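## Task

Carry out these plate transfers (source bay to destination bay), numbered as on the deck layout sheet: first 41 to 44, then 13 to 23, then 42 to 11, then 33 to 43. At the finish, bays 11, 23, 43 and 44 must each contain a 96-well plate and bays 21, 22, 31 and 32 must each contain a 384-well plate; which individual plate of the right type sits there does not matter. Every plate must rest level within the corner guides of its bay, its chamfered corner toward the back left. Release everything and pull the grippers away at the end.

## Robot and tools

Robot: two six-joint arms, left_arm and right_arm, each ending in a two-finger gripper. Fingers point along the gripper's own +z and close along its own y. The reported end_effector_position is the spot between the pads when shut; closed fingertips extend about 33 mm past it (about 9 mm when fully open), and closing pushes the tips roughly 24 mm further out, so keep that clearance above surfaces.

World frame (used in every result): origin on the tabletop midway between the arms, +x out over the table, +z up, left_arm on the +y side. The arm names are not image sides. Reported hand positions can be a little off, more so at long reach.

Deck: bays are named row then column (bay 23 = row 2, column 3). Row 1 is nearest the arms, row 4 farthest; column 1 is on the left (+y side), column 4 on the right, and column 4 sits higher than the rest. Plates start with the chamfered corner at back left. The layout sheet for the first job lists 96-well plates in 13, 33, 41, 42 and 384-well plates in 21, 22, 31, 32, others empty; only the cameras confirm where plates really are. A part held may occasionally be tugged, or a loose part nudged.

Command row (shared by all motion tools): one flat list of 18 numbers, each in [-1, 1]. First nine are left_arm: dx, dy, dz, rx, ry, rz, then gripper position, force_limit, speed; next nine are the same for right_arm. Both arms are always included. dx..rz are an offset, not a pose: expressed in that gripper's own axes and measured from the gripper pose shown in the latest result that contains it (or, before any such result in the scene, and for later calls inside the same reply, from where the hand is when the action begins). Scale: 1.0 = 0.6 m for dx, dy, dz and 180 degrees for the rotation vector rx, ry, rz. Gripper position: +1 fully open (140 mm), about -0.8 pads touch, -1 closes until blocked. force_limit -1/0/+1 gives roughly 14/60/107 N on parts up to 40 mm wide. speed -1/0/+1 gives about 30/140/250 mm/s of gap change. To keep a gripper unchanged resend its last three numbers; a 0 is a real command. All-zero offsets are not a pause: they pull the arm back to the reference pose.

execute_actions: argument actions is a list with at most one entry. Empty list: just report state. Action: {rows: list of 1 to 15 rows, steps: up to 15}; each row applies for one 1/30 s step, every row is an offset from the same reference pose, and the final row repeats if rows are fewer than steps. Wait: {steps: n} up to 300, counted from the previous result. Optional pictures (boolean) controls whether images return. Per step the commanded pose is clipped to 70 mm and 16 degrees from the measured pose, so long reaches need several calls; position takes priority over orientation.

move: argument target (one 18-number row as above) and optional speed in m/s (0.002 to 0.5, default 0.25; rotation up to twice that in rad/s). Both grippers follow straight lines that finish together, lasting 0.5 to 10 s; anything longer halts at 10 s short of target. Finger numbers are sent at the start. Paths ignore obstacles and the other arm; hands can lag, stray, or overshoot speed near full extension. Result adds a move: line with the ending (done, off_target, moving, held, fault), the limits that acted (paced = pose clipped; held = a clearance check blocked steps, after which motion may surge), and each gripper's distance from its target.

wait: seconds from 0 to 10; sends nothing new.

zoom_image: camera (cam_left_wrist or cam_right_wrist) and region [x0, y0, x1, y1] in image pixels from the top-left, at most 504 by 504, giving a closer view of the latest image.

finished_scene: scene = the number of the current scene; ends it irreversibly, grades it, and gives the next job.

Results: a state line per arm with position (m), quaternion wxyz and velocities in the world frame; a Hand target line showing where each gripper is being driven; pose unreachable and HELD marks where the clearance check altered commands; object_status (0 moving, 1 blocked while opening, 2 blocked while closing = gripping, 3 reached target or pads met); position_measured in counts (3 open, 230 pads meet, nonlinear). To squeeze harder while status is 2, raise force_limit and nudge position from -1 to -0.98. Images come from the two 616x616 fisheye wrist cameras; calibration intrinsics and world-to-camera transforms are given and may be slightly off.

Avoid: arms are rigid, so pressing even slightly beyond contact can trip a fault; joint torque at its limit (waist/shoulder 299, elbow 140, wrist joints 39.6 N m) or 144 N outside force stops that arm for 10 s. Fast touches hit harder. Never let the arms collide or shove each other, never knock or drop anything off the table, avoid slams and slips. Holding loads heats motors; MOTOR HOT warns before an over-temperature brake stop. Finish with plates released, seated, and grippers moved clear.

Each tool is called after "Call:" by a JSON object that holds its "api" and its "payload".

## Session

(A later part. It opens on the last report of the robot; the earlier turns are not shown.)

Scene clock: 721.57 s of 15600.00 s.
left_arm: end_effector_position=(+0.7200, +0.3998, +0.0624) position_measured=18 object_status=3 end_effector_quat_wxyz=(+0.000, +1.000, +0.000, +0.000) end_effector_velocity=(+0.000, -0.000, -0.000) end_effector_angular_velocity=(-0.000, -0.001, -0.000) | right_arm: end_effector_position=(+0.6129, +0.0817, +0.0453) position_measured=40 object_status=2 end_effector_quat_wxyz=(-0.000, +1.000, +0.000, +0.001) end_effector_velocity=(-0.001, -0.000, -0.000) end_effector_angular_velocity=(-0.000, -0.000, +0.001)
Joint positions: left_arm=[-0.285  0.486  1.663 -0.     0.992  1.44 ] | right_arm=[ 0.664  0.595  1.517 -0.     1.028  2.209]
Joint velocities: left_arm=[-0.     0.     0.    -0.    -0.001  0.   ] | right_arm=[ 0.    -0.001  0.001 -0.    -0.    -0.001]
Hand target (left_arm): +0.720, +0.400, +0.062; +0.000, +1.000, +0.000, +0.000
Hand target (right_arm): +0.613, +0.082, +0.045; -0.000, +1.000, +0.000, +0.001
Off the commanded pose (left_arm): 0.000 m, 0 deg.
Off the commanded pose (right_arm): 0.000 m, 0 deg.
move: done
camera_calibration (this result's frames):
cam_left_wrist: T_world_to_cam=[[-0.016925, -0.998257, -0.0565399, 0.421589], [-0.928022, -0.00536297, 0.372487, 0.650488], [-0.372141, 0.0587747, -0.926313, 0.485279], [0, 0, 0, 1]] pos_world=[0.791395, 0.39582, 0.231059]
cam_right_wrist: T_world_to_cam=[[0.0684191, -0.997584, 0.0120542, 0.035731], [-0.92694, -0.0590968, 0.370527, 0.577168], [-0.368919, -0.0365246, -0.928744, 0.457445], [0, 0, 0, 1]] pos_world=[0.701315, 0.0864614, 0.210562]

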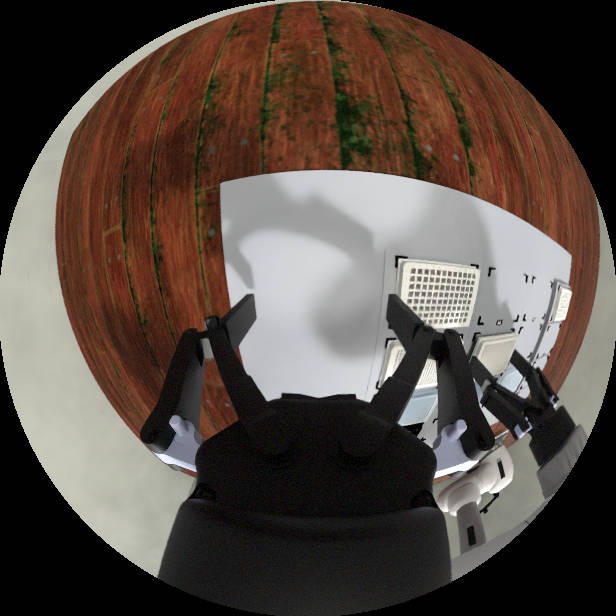

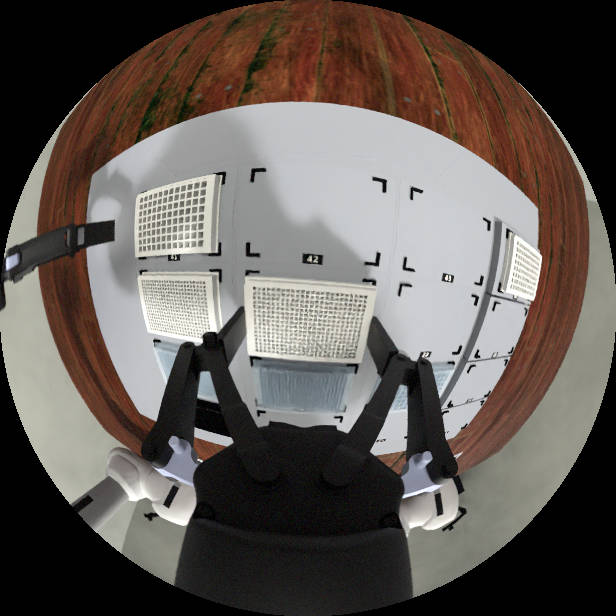

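Call:
{"api": "move", "payload": {"target": [0, 0, 0, 0, 0, 0, 0.88, 0, -0.5, 0.0018, 0.0003, 0.0067, 0, 0, 0, -1, 0, -0.7], "speed": 0.02}}

Call:
{"api": "move", "payload": {"target": [0, 0, 0, 0, 0, 0, 0.88, 0, -0.5, 0, 0, 0.01, 0, 0, 0, -1, 0, -0.7], "speed": 0.015}}

Call:
{"api": "move", "payload": {"target": [0, 0, 0, 0, 0, 0, 0.88, 0, -0.5, 0, 0, 0, 0, 0, 0, 0.88, 0, -0.5], "speed": 0.02}}

Call:
{"api": "move", "payload": {"target": [0, 0, 0, 0, 0, 0, 0.88, 0, -0.5, 0, 0, -0.04, 0, 0, 0, 0.88, 0, -0.5], "speed": 0.08}}

Call:
{"api": "move", "payload": {"target": [0.0003, 0.2547, 0, 0, 0, 0, 0.88, 0, -0.5, -0.1667, 0.3333, -0.1333, 0, 0, 0, 0.88, 0, -0.5], "speed": 0.3}}

Call:
{"api": "move", "payload": {"target": [0, 0, 0.0502, 0, 0, 0, 0.88, 0, -0.5, 0, 0, 0, 0, 0, 0, 0.88, 0, -0.5], "speed": 0.05}}

Call:
{"api": "zoom_image", "payload": {"camera": "cam_left_wrist", "region": [230, 240, 410, 360]}}

Scene clock: 763.10 s of 15600.00 s.
left_arm: end_effector_position=(+0.7200, +0.3998, +0.0624) position_measured=18 object_status=3 end_effector_quat_wxyz=(+0.000, +1.000, +0.000, +0.000) end_effector_velocity=(-0.000, +0.000, -0.001) end_effector_angular_velocity=(+0.000, +0.002, -0.000) | right_arm: end_effector_position=(+0.6140, +0.0815, +0.0413) position_measured=40 object_status=2 end_effector_quat_wxyz=(-0.000, +1.000, +0.000, +0.001) end_effector_velocity=(+0.000, -0.000, -0.000) end_effector_angular_velocity=(+0.000, +0.000, -0.000)
Joint positions: left_arm=[-0.285  0.486  1.663 -0.     0.992  1.44 ] | right_arm=[ 0.663  0.6    1.517 -0.     1.023  2.208]
Joint velocities: left_arm=[ 0.     0.001 -0.     0.     0.001  0.   ] | right_arm=[-0.001 -0.     0.     0.    -0.    -0.   ]
Hand target (left_arm): +0.720, +0.400, +0.062; +0.000, +1.000, +0.000, +0.000
Hand target (right_arm): +0.614, +0.081, +0.041; -0.000, +1.000, +0.000, +0.001
Off the commanded pose (left_arm): 0.000 m, 0 deg.
Off the commanded pose (right_arm): 0.000 m, 0 deg.
After step 90, 37.83 s passed at rest.
move: done
camera_calibration (this result's frames):
cam_left_wrist: T_world_to_cam=[[-0.0169358, -0.998257, -0.0565402, 0.421588], [-0.928022, -0.0053531, 0.372488, 0.650484], [-0.372141, 0.0587789, -0.926313, 0.485277], [0, 0, 0, 1]] pos_world=[0.791394, 0.395812, 0.231059]
cam_right_wrist: T_world_to_cam=[[0.0684219, -0.997584, 0.0120507, 0.0355345], [-0.926942, -0.0591008, 0.370521, 0.579654], [-0.368914, -0.0365221, -0.928746, 0.454113], [0, 0, 0, 1]] pos_world=[0.702402, 0.0862918, 0.206553]

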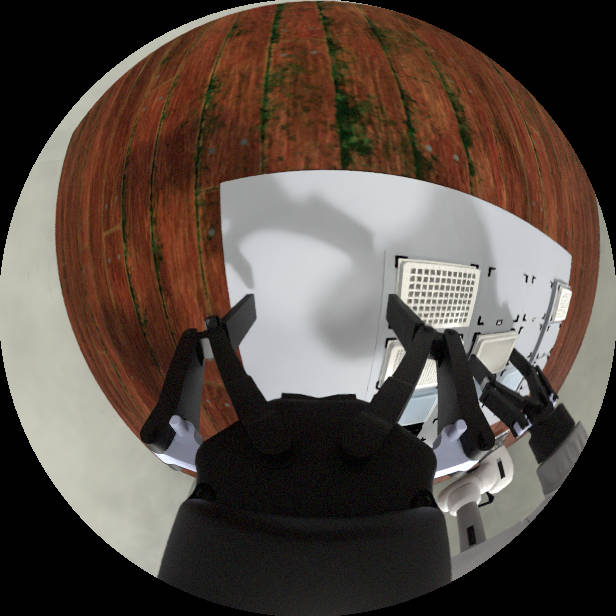

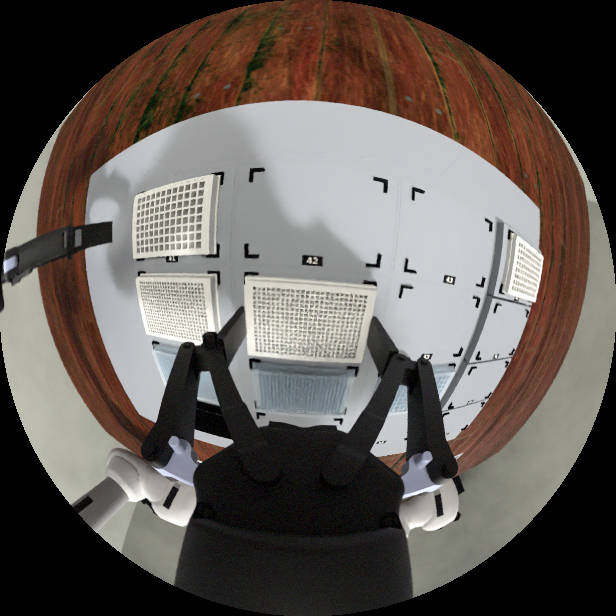

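Scene clock: 763.80 s of 15600.00 s.
left_arm: end_effector_position=(+0.7200, +0.3998, +0.0624) position_measured=18 object_status=3 end_effector_quat_wxyz=(+0.000, +1.000, +0.000, +0.000) end_effector_velocity=(+0.000, +0.000, -0.000) end_effector_angular_velocity=(+0.000, +0.000, -0.000) | right_arm: end_effector_position=(+0.6140, +0.0815, +0.0354) position_measured=40 object_status=2 end_effector_quat_wxyz=(-0.000, +1.000, +0.000, +0.001) end_effector_velocity=(-0.001, -0.000, -0.001) end_effector_angular_velocity=(-0.001, +0.001, -0.001)
Joint positions: left_arm=[-0.285  0.486  1.663 -0.     0.992  1.44 ] | right_arm=[ 0.663  0.605  1.521 -0.     1.014  2.208]
Joint velocities: left_arm=[ 0.001  0.     0.     0.    -0.     0.001] | right_arm=[ 0.    -0.     0.002 -0.    -0.     0.001]
Hand target (left_arm): +0.720, +0.400, +0.062; +0.000, +1.000, +0.000, +0.000
Hand target (right_arm): +0.614, +0.082, +0.035; -0.000, +1.000, +0.000, +0.001
Off the commanded pose (left_arm): 0.000 m, 0 deg.
Off the commanded pose (right_arm): 0.000 m, 0 deg.
move: done
camera_calibration (this result's frames):
cam_left_wrist: T_world_to_cam=[[-0.0169357, -0.998257, -0.0565401, 0.421588], [-0.928022, -0.00535308, 0.372488, 0.650484], [-0.372141, 0.0587788, -0.926313, 0.485278], [0, 0, 0, 1]] pos_world=[0.791394, 0.395812, 0.231059]
cam_right_wrist: T_world_to_cam=[[0.0684277, -0.997583, 0.0120703, 0.0356006], [-0.926929, -0.0590978, 0.370553, 0.581855], [-0.368944, -0.0365444, -0.928733, 0.448583], [0, 0, 0, 1]] pos_world=[0.702405, 0.0862941, 0.200575]

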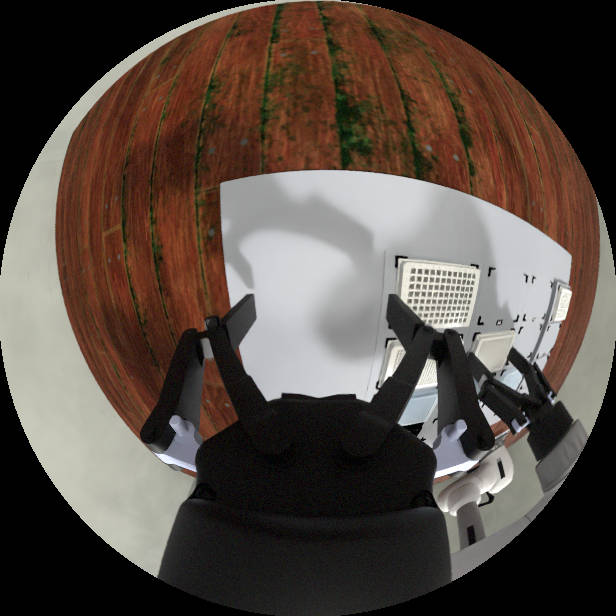

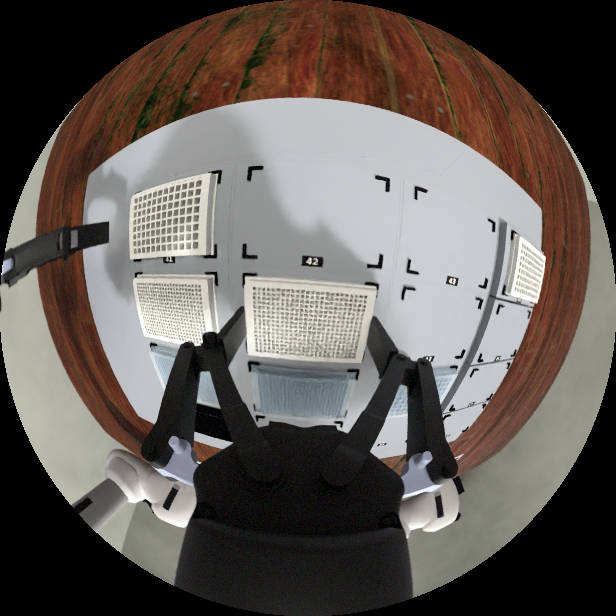

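Scene clock: 764.30 s of 15600.00 s.
left_arm: end_effector_position=(+0.7200, +0.3998, +0.0624) position_measured=18 object_status=3 end_effector_quat_wxyz=(+0.000, +1.000, +0.000, +0.000) end_effector_velocity=(+0.001, -0.000, -0.000) end_effector_angular_velocity=(-0.000, -0.001, +0.001) | right_arm: end_effector_position=(+0.6141, +0.0815, +0.0353) position_measured=18 object_status=3 end_effector_quat_wxyz=(-0.000, +1.000, +0.000, +0.001) end_effector_velocity=(+0.000, -0.000, +0.000) end_effector_angular_velocity=(-0.001, +0.000, -0.000)
Joint positions: left_arm=[-0.285  0.486  1.663 -0.     0.992  1.44 ] | right_arm=[ 0.663  0.605  1.521 -0.     1.014  2.208]
Joint velocities: left_arm=[ 0.     0.    -0.    -0.    -0.002 -0.001] | right_arm=[-0.    -0.    -0.    -0.001  0.001  0.   ]
Hand target (left_arm): +0.720, +0.400, +0.062; +0.000, +1.000, +0.000, +0.000
Hand target (right_arm): +0.614, +0.081, +0.035; -0.000, +1.000, +0.000, +0.001
Off the commanded pose (left_arm): 0.000 m, 0 deg.
Off the commanded pose (right_arm): 0.000 m, 0 deg.
move: done
camera_calibration (this result's frames):
cam_left_wrist: T_world_to_cam=[[-0.0169358, -0.998257, -0.0565401, 0.421588], [-0.928022, -0.00535308, 0.372487, 0.650484], [-0.372141, 0.0587788, -0.926313, 0.485278], [0, 0, 0, 1]] pos_world=[0.791394, 0.395811, 0.231059]
cam_right_wrist: T_world_to_cam=[[0.0684168, -0.997585, 0.0119799, 0.0356379], [-0.926979, -0.0591262, 0.370423, 0.581966], [-0.36882, -0.0364483, -0.928786, 0.448467], [0, 0, 0, 1]] pos_world=[0.702436, 0.0863071, 0.20053]

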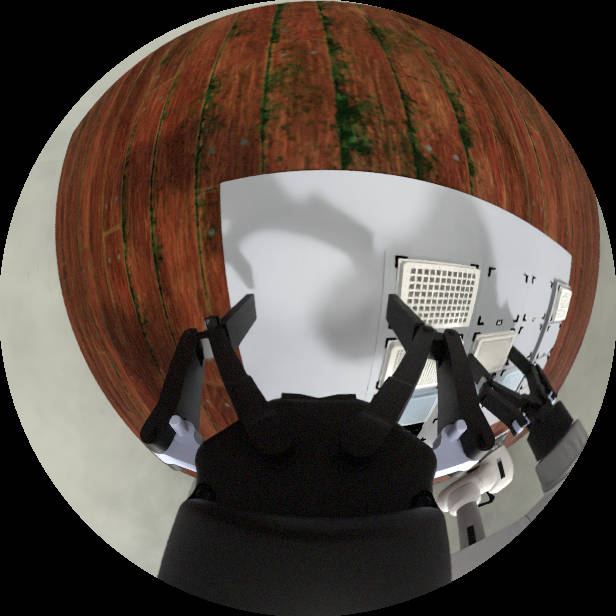

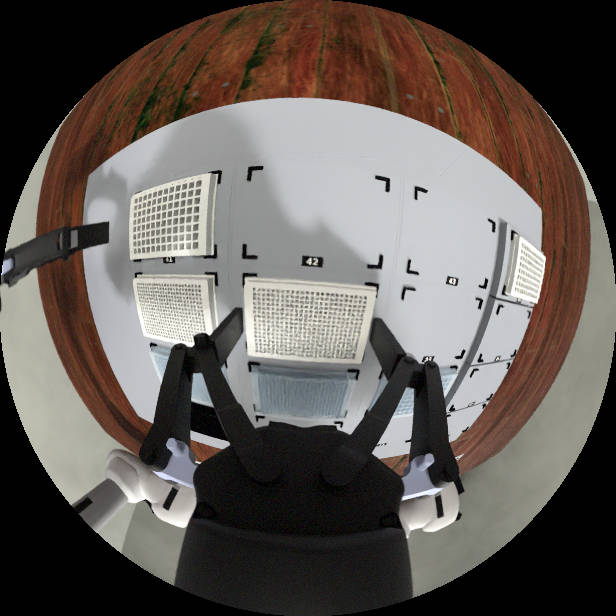

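Scene clock: 765.03 s of 15600.00 s.
left_arm: end_effector_position=(+0.7200, +0.3998, +0.0624) position_measured=18 object_status=3 end_effector_quat_wxyz=(+0.000, +1.000, +0.000, +0.000) end_effector_velocity=(-0.000, +0.000, +0.000) end_effector_angular_velocity=(+0.000, +0.000, +0.000) | right_arm: end_effector_position=(+0.6140, +0.0815, +0.0593) position_measured=18 object_status=3 end_effector_quat_wxyz=(-0.000, +1.000, +0.000, +0.001) end_effector_velocity=(-0.000, +0.001, +0.001) end_effector_angular_velocity=(+0.001, +0.001, +0.000)
Joint positions: left_arm=[-0.285  0.486  1.663 -0.     0.992  1.44 ] | right_arm=[ 0.663  0.585  1.506 -0.     1.049  2.208]
Joint velocities: left_arm=[-0.    -0.     0.     0.     0.    -0.001] | right_arm=[ 0.    -0.    -0.001  0.002  0.001 -0.001]
Hand target (left_arm): +0.720, +0.400, +0.062; +0.000, +1.000, +0.000, +0.000
Hand target (right_arm): +0.614, +0.081, +0.059; -0.000, +1.000, +0.000, +0.001
Off the commanded pose (left_arm): 0.000 m, 0 deg.
Off the commanded pose (right_arm): 0.000 m, 0 deg.
move: done
camera_calibration (this result's frames):
cam_left_wrist: T_world_to_cam=[[-0.0169358, -0.998257, -0.0565401, 0.421588], [-0.928022, -0.00535298, 0.372487, 0.650484], [-0.372141, 0.0587788, -0.926313, 0.485278], [0, 0, 0, 1]] pos_world=[0.791394, 0.395811, 0.231059]
cam_right_wrist: T_world_to_cam=[[0.0684019, -0.997586, 0.0120022, 0.0353178], [-0.926974, -0.0591035, 0.37044, 0.573026], [-0.368836, -0.0364645, -0.928779, 0.470724], [0, 0, 0, 1]] pos_world=[0.702384, 0.086265, 0.224503]

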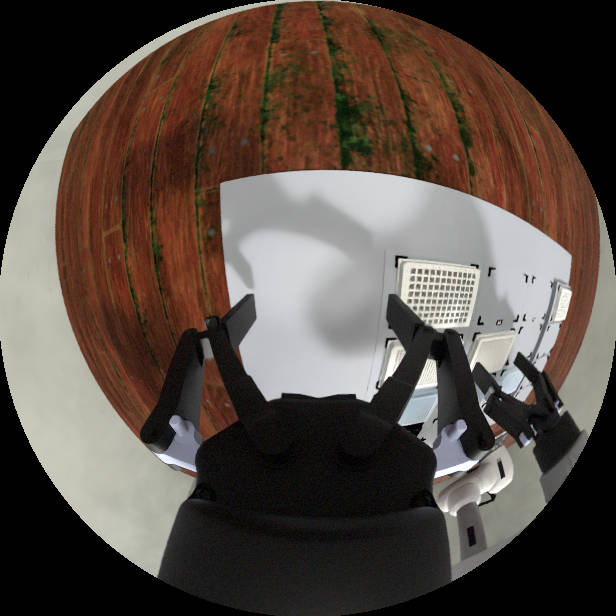

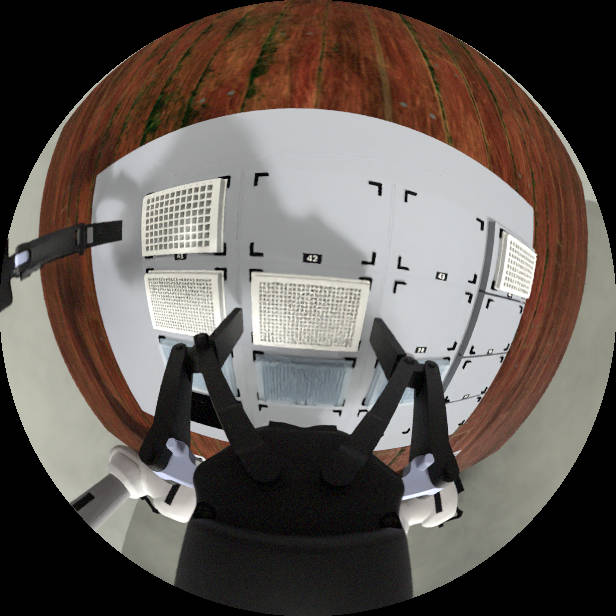

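Scene clock: 766.27 s of 15600.00 s.
left_arm: end_effector_position=(+0.7202, +0.2471, +0.0625) position_measured=18 object_status=3 end_effector_quat_wxyz=(+0.000, +1.000, +0.000, +0.000) end_effector_velocity=(+0.000, +0.000, -0.000) end_effector_angular_velocity=(+0.001, +0.000, -0.000) | right_arm: end_effector_position=(+0.5141, -0.1188, +0.1387) position_measured=18 object_status=3 end_effector_quat_wxyz=(-0.000, +1.000, +0.000, +0.001) end_effector_velocity=(-0.000, -0.000, +0.000) end_effector_angular_velocity=(+0.001, +0.000, -0.002)
Joint positions: left_arm=[-0.478  0.524  1.601 -0.     1.016  1.247] | right_arm=[ 0.503  0.242  1.86  -0.     1.038  2.048]
Joint velocities: left_arm=[-0.     0.    -0.     0.001  0.    -0.   ] | right_arm=[-0.001 -0.001  0.     0.002  0.    -0.   ]
Hand target (left_arm): +0.720, +0.247, +0.062; +0.000, +1.000, +0.000, +0.000
Hand target (right_arm): +0.514, -0.119, +0.139; -0.000, +1.000, +0.000, +0.001
Off the commanded pose (left_arm): 0.000 m, 0 deg.
Off the commanded pose (right_arm): 0.000 m, 0 deg.
move: done
camera_calibration (this result's frames):
cam_left_wrist: T_world_to_cam=[[-0.0168879, -0.998263, -0.0564342, 0.269111], [-0.928014, -0.00535918, 0.372507, 0.649808], [-0.372162, 0.0586626, -0.926312, 0.494386], [0, 0, 0, 1]] pos_world=[0.791568, 0.243124, 0.231085]
cam_right_wrist: T_world_to_cam=[[0.0684794, -0.997577, 0.0122929, -0.158645], [-0.926967, -0.0590673, 0.370463, 0.439149], [-0.368839, -0.0367642, -0.928766, 0.500332], [0, 0, 0, 1]] pos_world=[0.602483, -0.113927, 0.303953]

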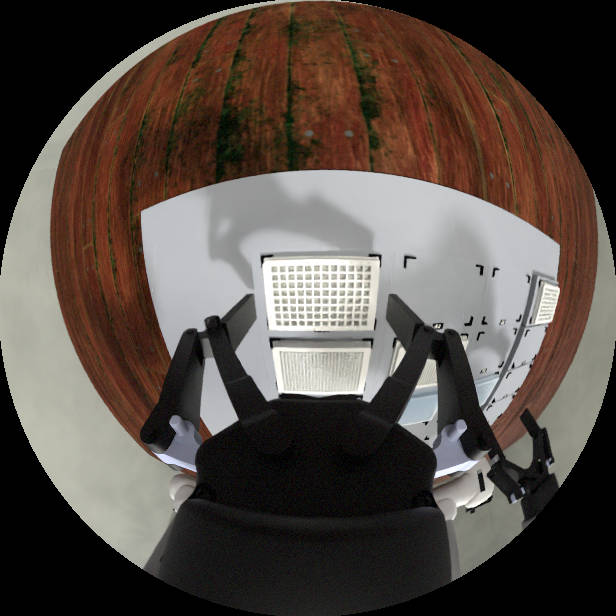

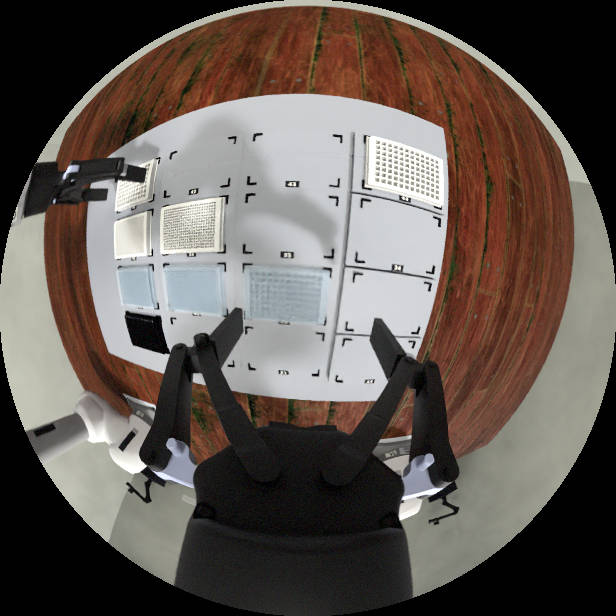

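Scene clock: 767.13 s of 15600.00 s.
left_arm: end_effector_position=(+0.7202, +0.2471, +0.0324) position_measured=18 object_status=3 end_effector_quat_wxyz=(+0.000, +1.000, +0.000, +0.000) end_effector_velocity=(-0.000, -0.000, -0.000) end_effector_angular_velocity=(-0.000, +0.000, -0.000) | right_arm: end_effector_position=(+0.5141, -0.1188, +0.1387) position_measured=18 object_status=3 end_effector_quat_wxyz=(-0.000, +1.000, +0.000, +0.001) end_effector_velocity=(+0.001, +0.000, +0.000) end_effector_angular_velocity=(+0.001, -0.001, -0.001)
Joint positions: left_arm=[-0.478  0.551  1.62  -0.     0.97   1.247] | right_arm=[ 0.503  0.242  1.86  -0.     1.038  2.048]
Joint velocities: left_arm=[-0.001  0.     0.    -0.    -0.001 -0.   ] | right_arm=[-0.     0.    -0.001  0.    -0.001  0.   ]
Hand target (left_arm): +0.720, +0.247, +0.032; +0.000, +1.000, +0.000, +0.000
Hand target (right_arm): +0.514, -0.119, +0.139; -0.000, +1.000, +0.000, +0.001
Off the commanded pose (left_arm): 0.000 m, 0 deg.
Off the commanded pose (right_arm): 0.000 m, 0 deg.
move: done
camera_calibration (this result's frames):
cam_left_wrist: T_world_to_cam=[[-0.0169108, -0.998262, -0.05645, 0.267427], [-0.92803, -0.00534133, 0.372467, 0.661023], [-0.372122, 0.058686, -0.926327, 0.466503], [0, 0, 0, 1]] pos_world=[0.791568, 0.243116, 0.201021]
cam_right_wrist: T_world_to_cam=[[0.068459, -0.997579, 0.0122637, -0.158632], [-0.926969, -0.0590592, 0.370461, 0.439142], [-0.368839, -0.0367294, -0.928767, 0.500346], [0, 0, 0, 1]] pos_world=[0.602478, -0.113936, 0.303966]

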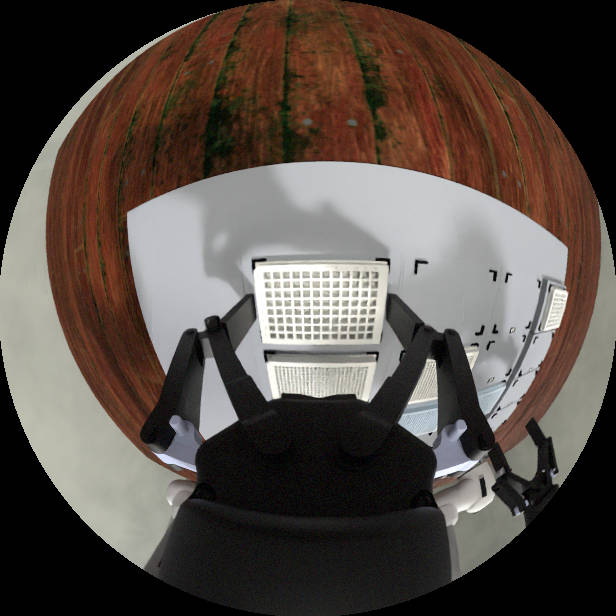

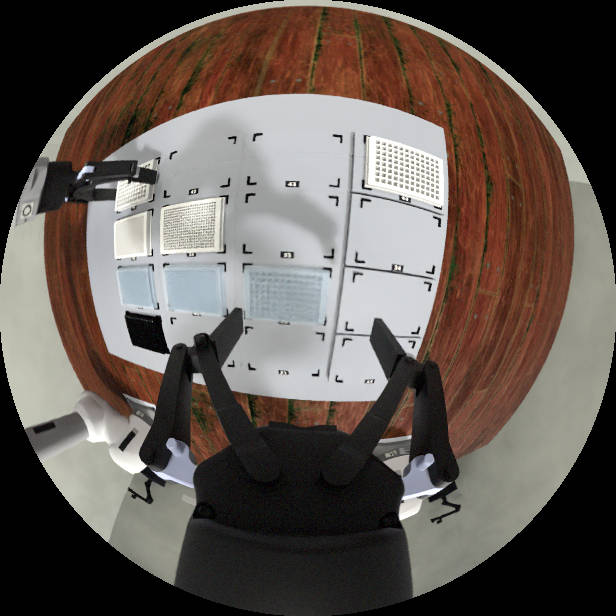

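Region (230, 240, 410, 360) of cam_left_wrist's 616x616 image, scaled by 2.800, with more detail than that image has.

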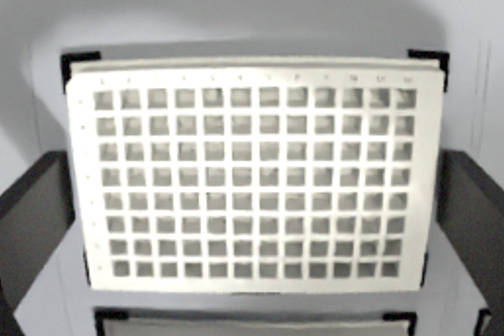

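Call:
{"api": "zoom_image", "payload": {"camera": "cam_right_wrist", "region": [100, 180, 350, 360]}}

Call:
{"api": "zoom_image", "payload": {"camera": "cam_right_wrist", "region": [345, 120, 465, 225]}}

Region (100, 180, 350, 360) of cam_right_wrist's 616x616 image, scaled by 2.016, with more detail than that image has; it fills the top 363 rows of this view, and the rest is white.

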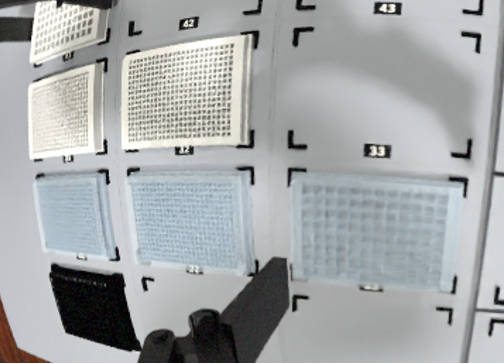

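Region (345, 120, 465, 225) of cam_right_wrist's 616x616 image, scaled by 4.200, with more detail than that image has; it fills the top 441 rows of this view, and the rest is white.

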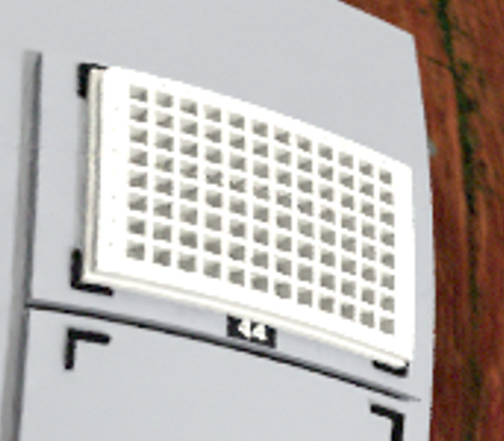

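Call:
{"api": "move", "payload": {"target": [0, -0.0004, 0, 0, 0, 0, -1, 0, -0.8, 0, 0, 0, 0, 0, 0, 0.88, 0, -0.5], "speed": 0.02}}

Call:
{"api": "move", "payload": {"target": [0, 0, -0.035, 0, 0, 0, -1, 0, -0.8, 0, 0, 0, 0, 0, 0, 0.88, 0, -0.5], "speed": 0.06}}

Call:
{"api": "move", "payload": {"target": [0.001, 0.547, 0, 0, 0, 0, -1, 0, -0.8, -0.19, 0.4687, -0.185, 0, 0, 0, 0.88, 0, -0.5], "speed": 0.25}}

Call:
{"api": "move", "payload": {"target": [0, 0, 0.0183, 0, 0, 0, -1, 0, -0.8, 0, 0, 0, 0, 0, 0, 0.88, 0, -0.5], "speed": 0.04}}

Call:
{"api": "zoom_image", "payload": {"camera": "cam_left_wrist", "region": [230, 240, 410, 360]}}

Scene clock: 802.80 s of 15600.00 s.
left_arm: end_effector_position=(+0.7202, +0.2473, +0.0324) position_measured=39 object_status=2 end_effector_quat_wxyz=(+0.000, +1.000, +0.000, +0.000) end_effector_velocity=(-0.000, +0.001, -0.000) end_effector_angular_velocity=(+0.000, +0.001, -0.001) | right_arm: end_effector_position=(+0.5141, -0.1188, +0.1387) position_measured=18 object_status=3 end_effector_quat_wxyz=(-0.000, +1.000, +0.000, +0.001) end_effector_velocity=(+0.001, +0.000, -0.000) end_effector_angular_velocity=(+0.001, -0.001, -0.000)
Joint positions: left_arm=[-0.478  0.551  1.62  -0.     0.97   1.247] | right_arm=[ 0.503  0.242  1.86  -0.     1.038  2.048]
Joint velocities: left_arm=[ 0.001  0.     0.001  0.    -0.     0.001] | right_arm=[-0.     0.001 -0.     0.001 -0.001 -0.001]
Hand target (left_arm): +0.720, +0.247, +0.032; +0.000, +1.000, +0.000, +0.000
Hand target (right_arm): +0.514, -0.119, +0.139; -0.000, +1.000, +0.000, +0.001
Off the commanded pose (left_arm): 0.000 m, 0 deg.
Off the commanded pose (right_arm): 0.000 m, 0 deg.
After step 90, 31.97 s passed at rest.
move: done
camera_calibration (this result's frames):
cam_left_wrist: T_world_to_cam=[[-0.0168792, -0.998266, -0.0563902, 0.267612], [-0.928036, -0.00534735, 0.372452, 0.661044], [-0.372107, 0.0586188, -0.926337, 0.46654], [0, 0, 0, 1]] pos_world=[0.791593, 0.243335, 0.201057]
cam_right_wrist: T_world_to_cam=[[0.0684873, -0.997576, 0.0122942, -0.158649], [-0.926965, -0.0590739, 0.370467, 0.439146], [-0.368843, -0.0367686, -0.928764, 0.500332], [0, 0, 0, 1]] pos_world=[0.602482, -0.113926, 0.303952]

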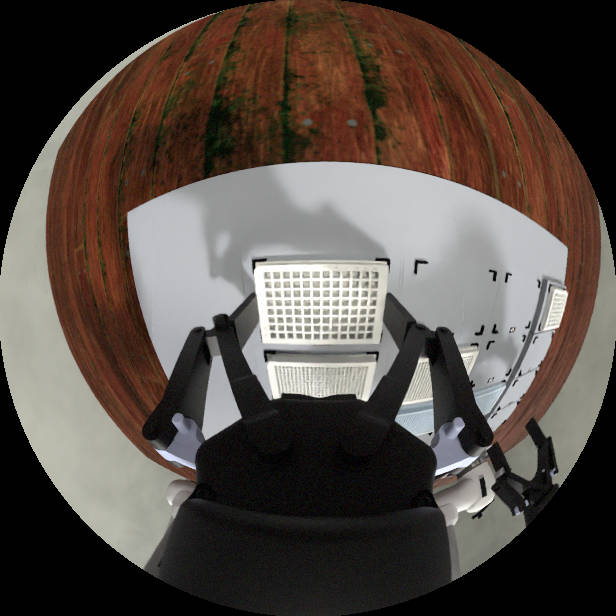

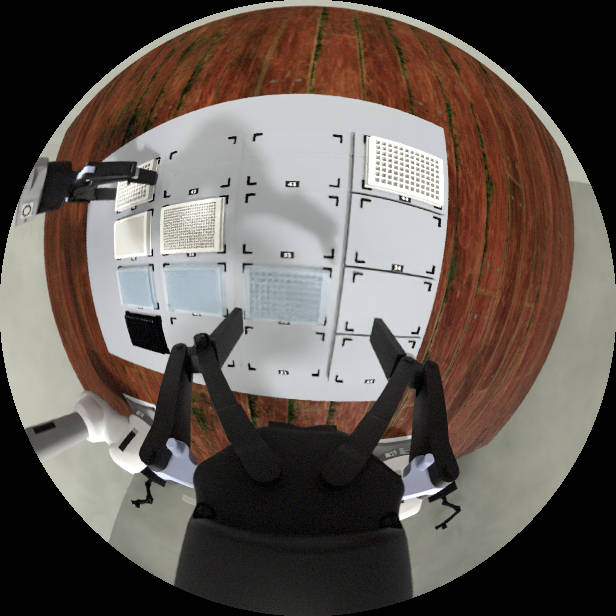

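Scene clock: 803.53 s of 15600.00 s.
left_arm: end_effector_position=(+0.7202, +0.2473, +0.0534) position_measured=40 object_status=2 end_effector_quat_wxyz=(+0.000, +1.000, +0.000, +0.000) end_effector_velocity=(+0.000, -0.000, +0.001) end_effector_angular_velocity=(-0.001, -0.001, -0.001) | right_arm: end_effector_position=(+0.5141, -0.1188, +0.1387) position_measured=18 object_status=3 end_effector_quat_wxyz=(-0.000, +1.000, +0.000, +0.001) end_effector_velocity=(-0.000, -0.001, -0.001) end_effector_angular_velocity=(-0.002, +0.001, +0.002)
Joint positions: left_arm=[-0.478  0.532  1.607 -0.     1.002  1.247] | right_arm=[ 0.503  0.242  1.86  -0.     1.038  2.048]
Joint velocities: left_arm=[-0.    -0.001 -0.    -0.    -0.     0.001] | right_arm=[-0.     0.001  0.001 -0.002  0.    -0.001]
Hand target (left_arm): +0.720, +0.247, +0.053; +0.000, +1.000, +0.000, +0.000
Hand target (right_arm): +0.514, -0.119, +0.139; -0.000, +1.000, +0.000, +0.001
Off the commanded pose (left_arm): 0.000 m, 0 deg.
Off the commanded pose (right_arm): 0.000 m, 0 deg.
move: done
camera_calibration (this result's frames):
cam_left_wrist: T_world_to_cam=[[-0.0168434, -0.998266, -0.056398, 0.268803], [-0.928025, -0.00538529, 0.372479, 0.65324], [-0.372137, 0.0586125, -0.926325, 0.485975], [0, 0, 0, 1]] pos_world=[0.791599, 0.243371, 0.222013]
cam_right_wrist: T_world_to_cam=[[0.068487, -0.997576, 0.0122942, -0.158649], [-0.926965, -0.0590737, 0.370467, 0.439146], [-0.368843, -0.0367685, -0.928764, 0.500332], [0, 0, 0, 1]] pos_world=[0.602482, -0.113926, 0.303952]

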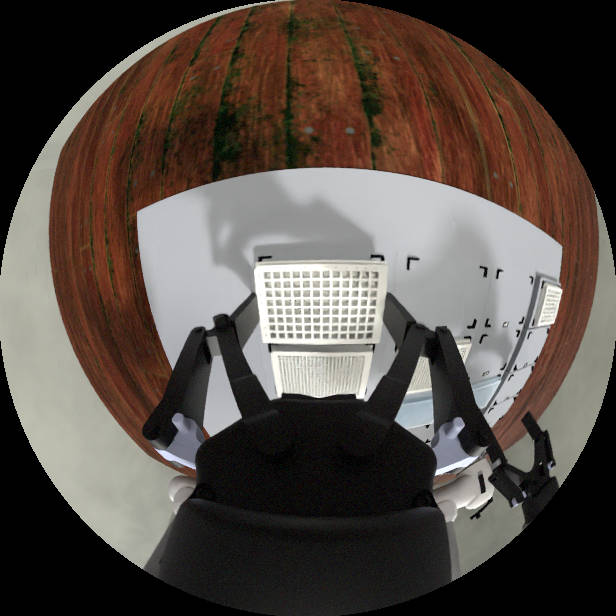

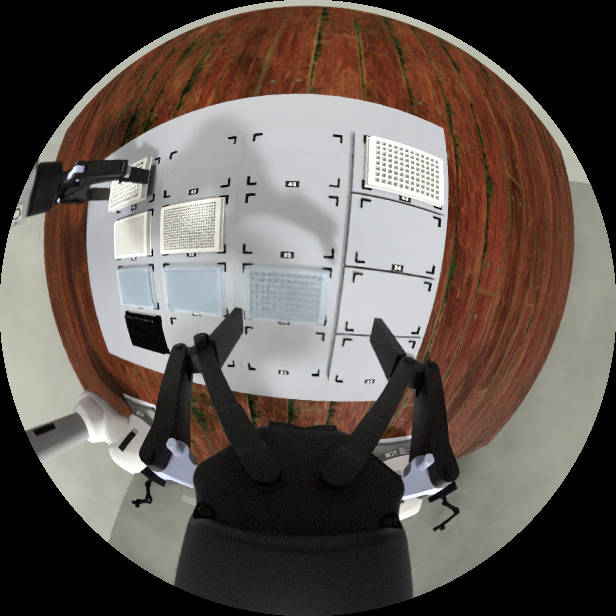

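Scene clock: 805.27 s of 15600.00 s.
left_arm: end_effector_position=(+0.7209, -0.0807, +0.0535) position_measured=40 object_status=2 end_effector_quat_wxyz=(+0.000, +1.000, +0.000, +0.000) end_effector_velocity=(-0.000, -0.001, -0.001) end_effector_angular_velocity=(+0.000, +0.000, -0.001) | right_arm: end_effector_position=(+0.4002, -0.4002, +0.2492) position_measured=18 object_status=3 end_effector_quat_wxyz=(+0.000, +1.000, +0.000, +0.001) end_effector_velocity=(-0.000, +0.000, +0.001) end_effector_angular_velocity=(+0.002, -0.001, -0.001)
Joint positions: left_arm=[-0.815  0.743  1.239  0.     1.159  0.909] | right_arm=[ 0.036 -0.158  2.062 -0.     1.236  1.581]
Joint velocities: left_arm=[-0.001  0.002 -0.001 -0.    -0.001 -0.   ] | right_arm=[-0.001 -0.002  0.     0.002  0.    -0.   ]
Hand target (left_arm): +0.721, -0.081, +0.053; +0.000, +1.000, +0.000, +0.000
Hand target (right_arm): +0.400, -0.400, +0.249; +0.000, +1.000, +0.000, +0.001
Off the commanded pose (left_arm): 0.000 m, 0 deg.
Off the commanded pose (right_arm): 0.000 m, 0 deg.
move: done
camera_calibration (this result's frames):
cam_left_wrist: T_world_to_cam=[[-0.0167958, -0.998275, -0.0562589, -0.0587339], [-0.928004, -0.00538089, 0.372532, 0.652071], [-0.372192, 0.0584655, -0.926313, 0.505597], [0, 0, 0, 1]] pos_world=[0.792317, -0.0846838, 0.22212]
cam_right_wrist: T_world_to_cam=[[0.0684258, -0.997572, 0.012956, -0.433099], [-0.926891, -0.0587632, 0.370702, 0.275993], [-0.36904, -0.0373743, -0.928662, 0.550371], [0, 0, 0, 1]] pos_world=[0.48856, -0.395259, 0.414408]

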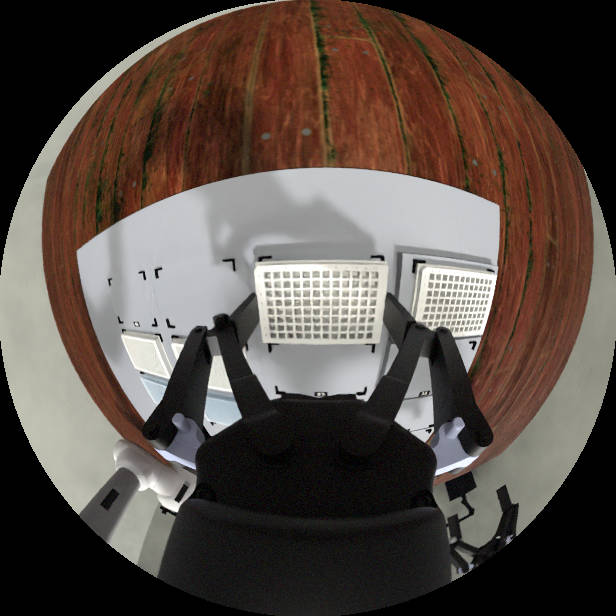

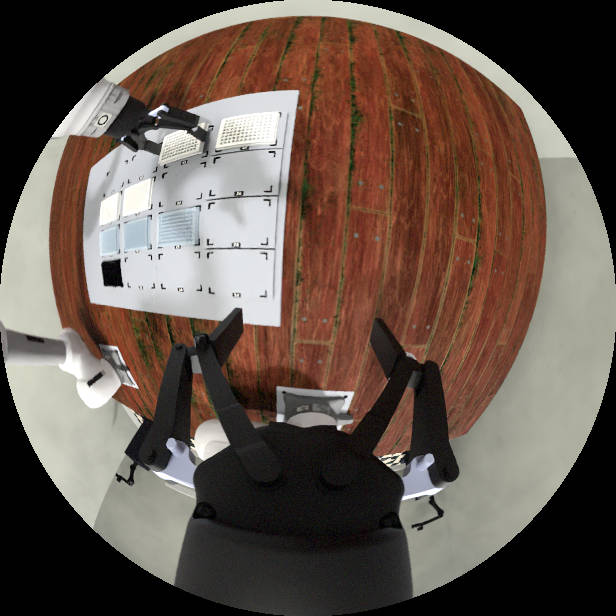

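Scene clock: 805.97 s of 15600.00 s.
left_arm: end_effector_position=(+0.7209, -0.0808, +0.0425) position_measured=40 object_status=2 end_effector_quat_wxyz=(+0.000, +1.000, +0.000, +0.000) end_effector_velocity=(-0.000, +0.001, -0.000) end_effector_angular_velocity=(+0.001, +0.001, +0.001) | right_arm: end_effector_position=(+0.4002, -0.4002, +0.2492) position_measured=18 object_status=3 end_effector_quat_wxyz=(+0.000, +1.000, +0.000, +0.001) end_effector_velocity=(+0.000, +0.001, -0.000) end_effector_angular_velocity=(+0.001, +0.002, -0.001)
Joint positions: left_arm=[-0.815  0.75   1.246  0.     1.144  0.909] | right_arm=[ 0.036 -0.158  2.062 -0.     1.236  1.581]
Joint velocities: left_arm=[ 0.001  0.     0.    -0.     0.001 -0.   ] | right_arm=[ 0.     0.002 -0.001  0.001  0.001  0.001]
Hand target (left_arm): +0.721, -0.081, +0.043; +0.000, +1.000, +0.000, +0.000
Hand target (right_arm): +0.400, -0.400, +0.249; +0.000, +1.000, +0.000, +0.001
Off the commanded pose (left_arm): 0.000 m, 0 deg.
Off the commanded pose (right_arm): 0.000 m, 0 deg.
move: done
camera_calibration (this result's frames):
cam_left_wrist: T_world_to_cam=[[-0.0168137, -0.998275, -0.056258, -0.0593496], [-0.928013, -0.00536254, 0.372509, 0.656158], [-0.372168, 0.0584714, -0.926322, 0.495437], [0, 0, 0, 1]] pos_world=[0.792311, -0.0846974, 0.21117]
cam_right_wrist: T_world_to_cam=[[0.0684089, -0.997574, 0.0129301, -0.433089], [-0.926899, -0.0587577, 0.370684, 0.276001], [-0.369025, -0.0373429, -0.928669, 0.550391], [0, 0, 0, 1]] pos_world=[0.48856, -0.395268, 0.414422]

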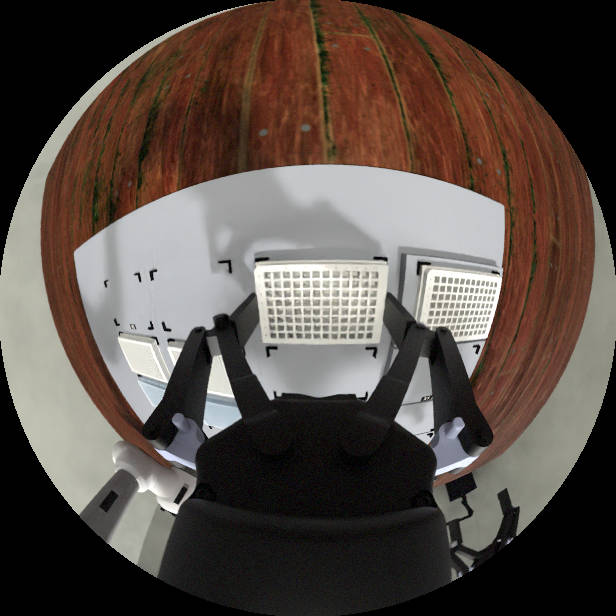

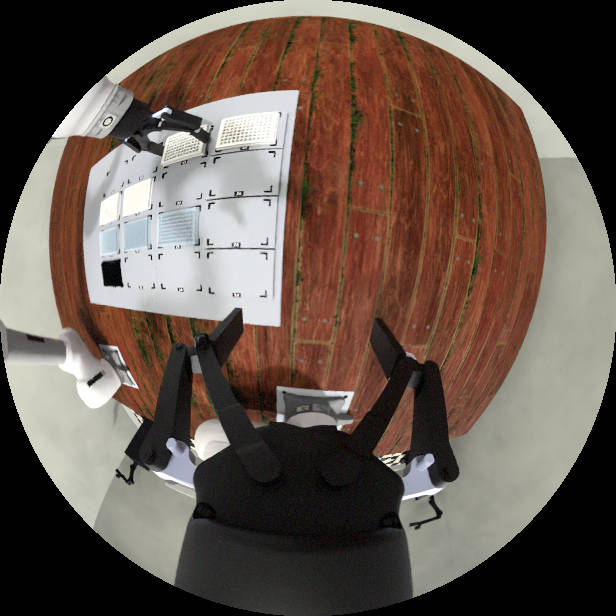

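Region (230, 240, 410, 360) of cam_left_wrist's 616x616 image, scaled by 2.800, with more detail than that image has.

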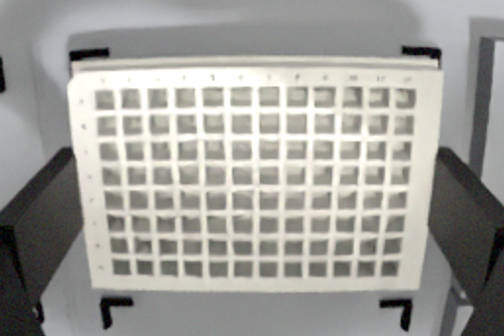

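Call:
{"api": "execute_actions", "payload": {"actions": []}}

Scene clock: 824.50 s of 15600.00 s.
left_arm: end_effector_position=(+0.7209, -0.0807, +0.0425) position_measured=40 object_status=2 end_effector_quat_wxyz=(+0.000, +1.000, +0.000, +0.000) end_effector_velocity=(+0.000, -0.001, +0.000) end_effector_angular_velocity=(-0.001, -0.002, +0.001) | right_arm: end_effector_position=(+0.4002, -0.4002, +0.2492) position_measured=18 object_status=3 end_effector_quat_wxyz=(+0.000, +1.000, +0.000, +0.001) end_effector_velocity=(+0.000, -0.000, -0.000) end_effector_angular_velocity=(-0.000, -0.001, +0.001)
Joint positions: left_arm=[-0.815  0.75   1.246  0.     1.144  0.909] | right_arm=[ 0.036 -0.158  2.062 -0.     1.236  1.581]
Joint velocities: left_arm=[-0.    -0.    -0.    -0.    -0.002 -0.002] | right_arm=[-0.     0.    -0.    -0.001 -0.001 -0.001]
Hand target (left_arm): +0.721, -0.081, +0.043; +0.000, +1.000, +0.000, +0.000
Hand target (right_arm): +0.400, -0.400, +0.249; +0.000, +1.000, +0.000, +0.001
Off the commanded pose (left_arm): 0.000 m, 0 deg.
Off the commanded pose (right_arm): 0.000 m, 0 deg.
Steps of this call (steps 1 to 90: nothing new was sent; then 15.53 s passed at rest). Readings (end_effector_position | what the end effector reports):
1: left_arm (+0.7209, -0.0808, +0.0425) | right_arm (+0.4002, -0.4002, +0.2492) | left_arm position_measured=40 object_status=2 | right_arm position_measured=18 object_status=3
2: left_arm (+0.7209, -0.0808, +0.0425) | right_arm (+0.4002, -0.4002, +0.2492) | left_arm position_measured=40 object_status=2 | right_arm position_measured=18 object_status=3
4: left_arm (+0.7209, -0.0807, +0.0425) | right_arm (+0.4002, -0.4002, +0.2492) | left_arm position_measured=40 object_status=2 | right_arm position_measured=18 object_status=3
8: left_arm (+0.7209, -0.0807, +0.0425) | right_arm (+0.4002, -0.4002, +0.2492) | left_arm position_measured=40 object_status=2 | right_arm position_measured=18 object_status=3
90: the state above
camera_calibration (this result's frames):
cam_left_wrist: T_world_to_cam=[[-0.0167931, -0.998275, -0.0562604, -0.0593523], [-0.928004, -0.00538399, 0.372531, 0.656159], [-0.372191, 0.0584659, -0.926313, 0.49543], [0, 0, 0, 1]] pos_world=[0.792316, -0.0846829, 0.211145]
cam_right_wrist: T_world_to_cam=[[0.0684166, -0.997573, 0.0129293, -0.43308], [-0.926894, -0.0587647, 0.370695, 0.27599], [-0.369036, -0.0373458, -0.928665, 0.550385], [0, 0, 0, 1]] pos_world=[0.488555, -0.395256, 0.414414]

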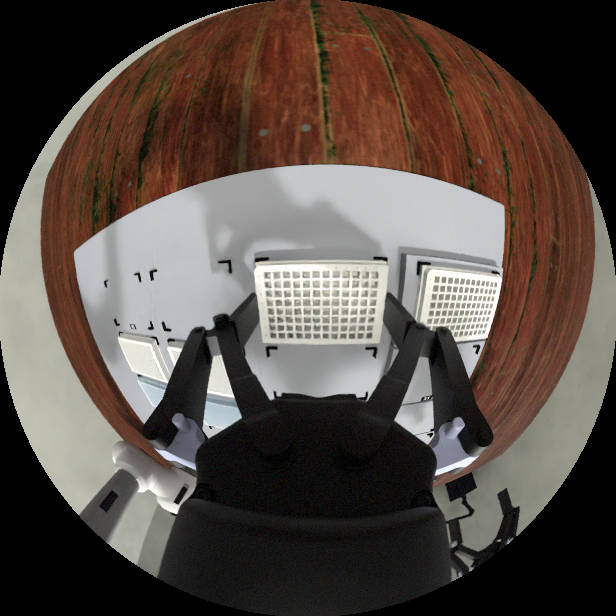

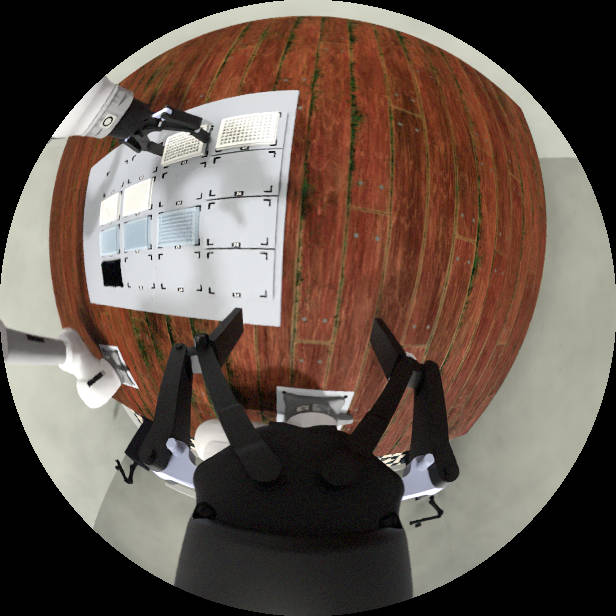

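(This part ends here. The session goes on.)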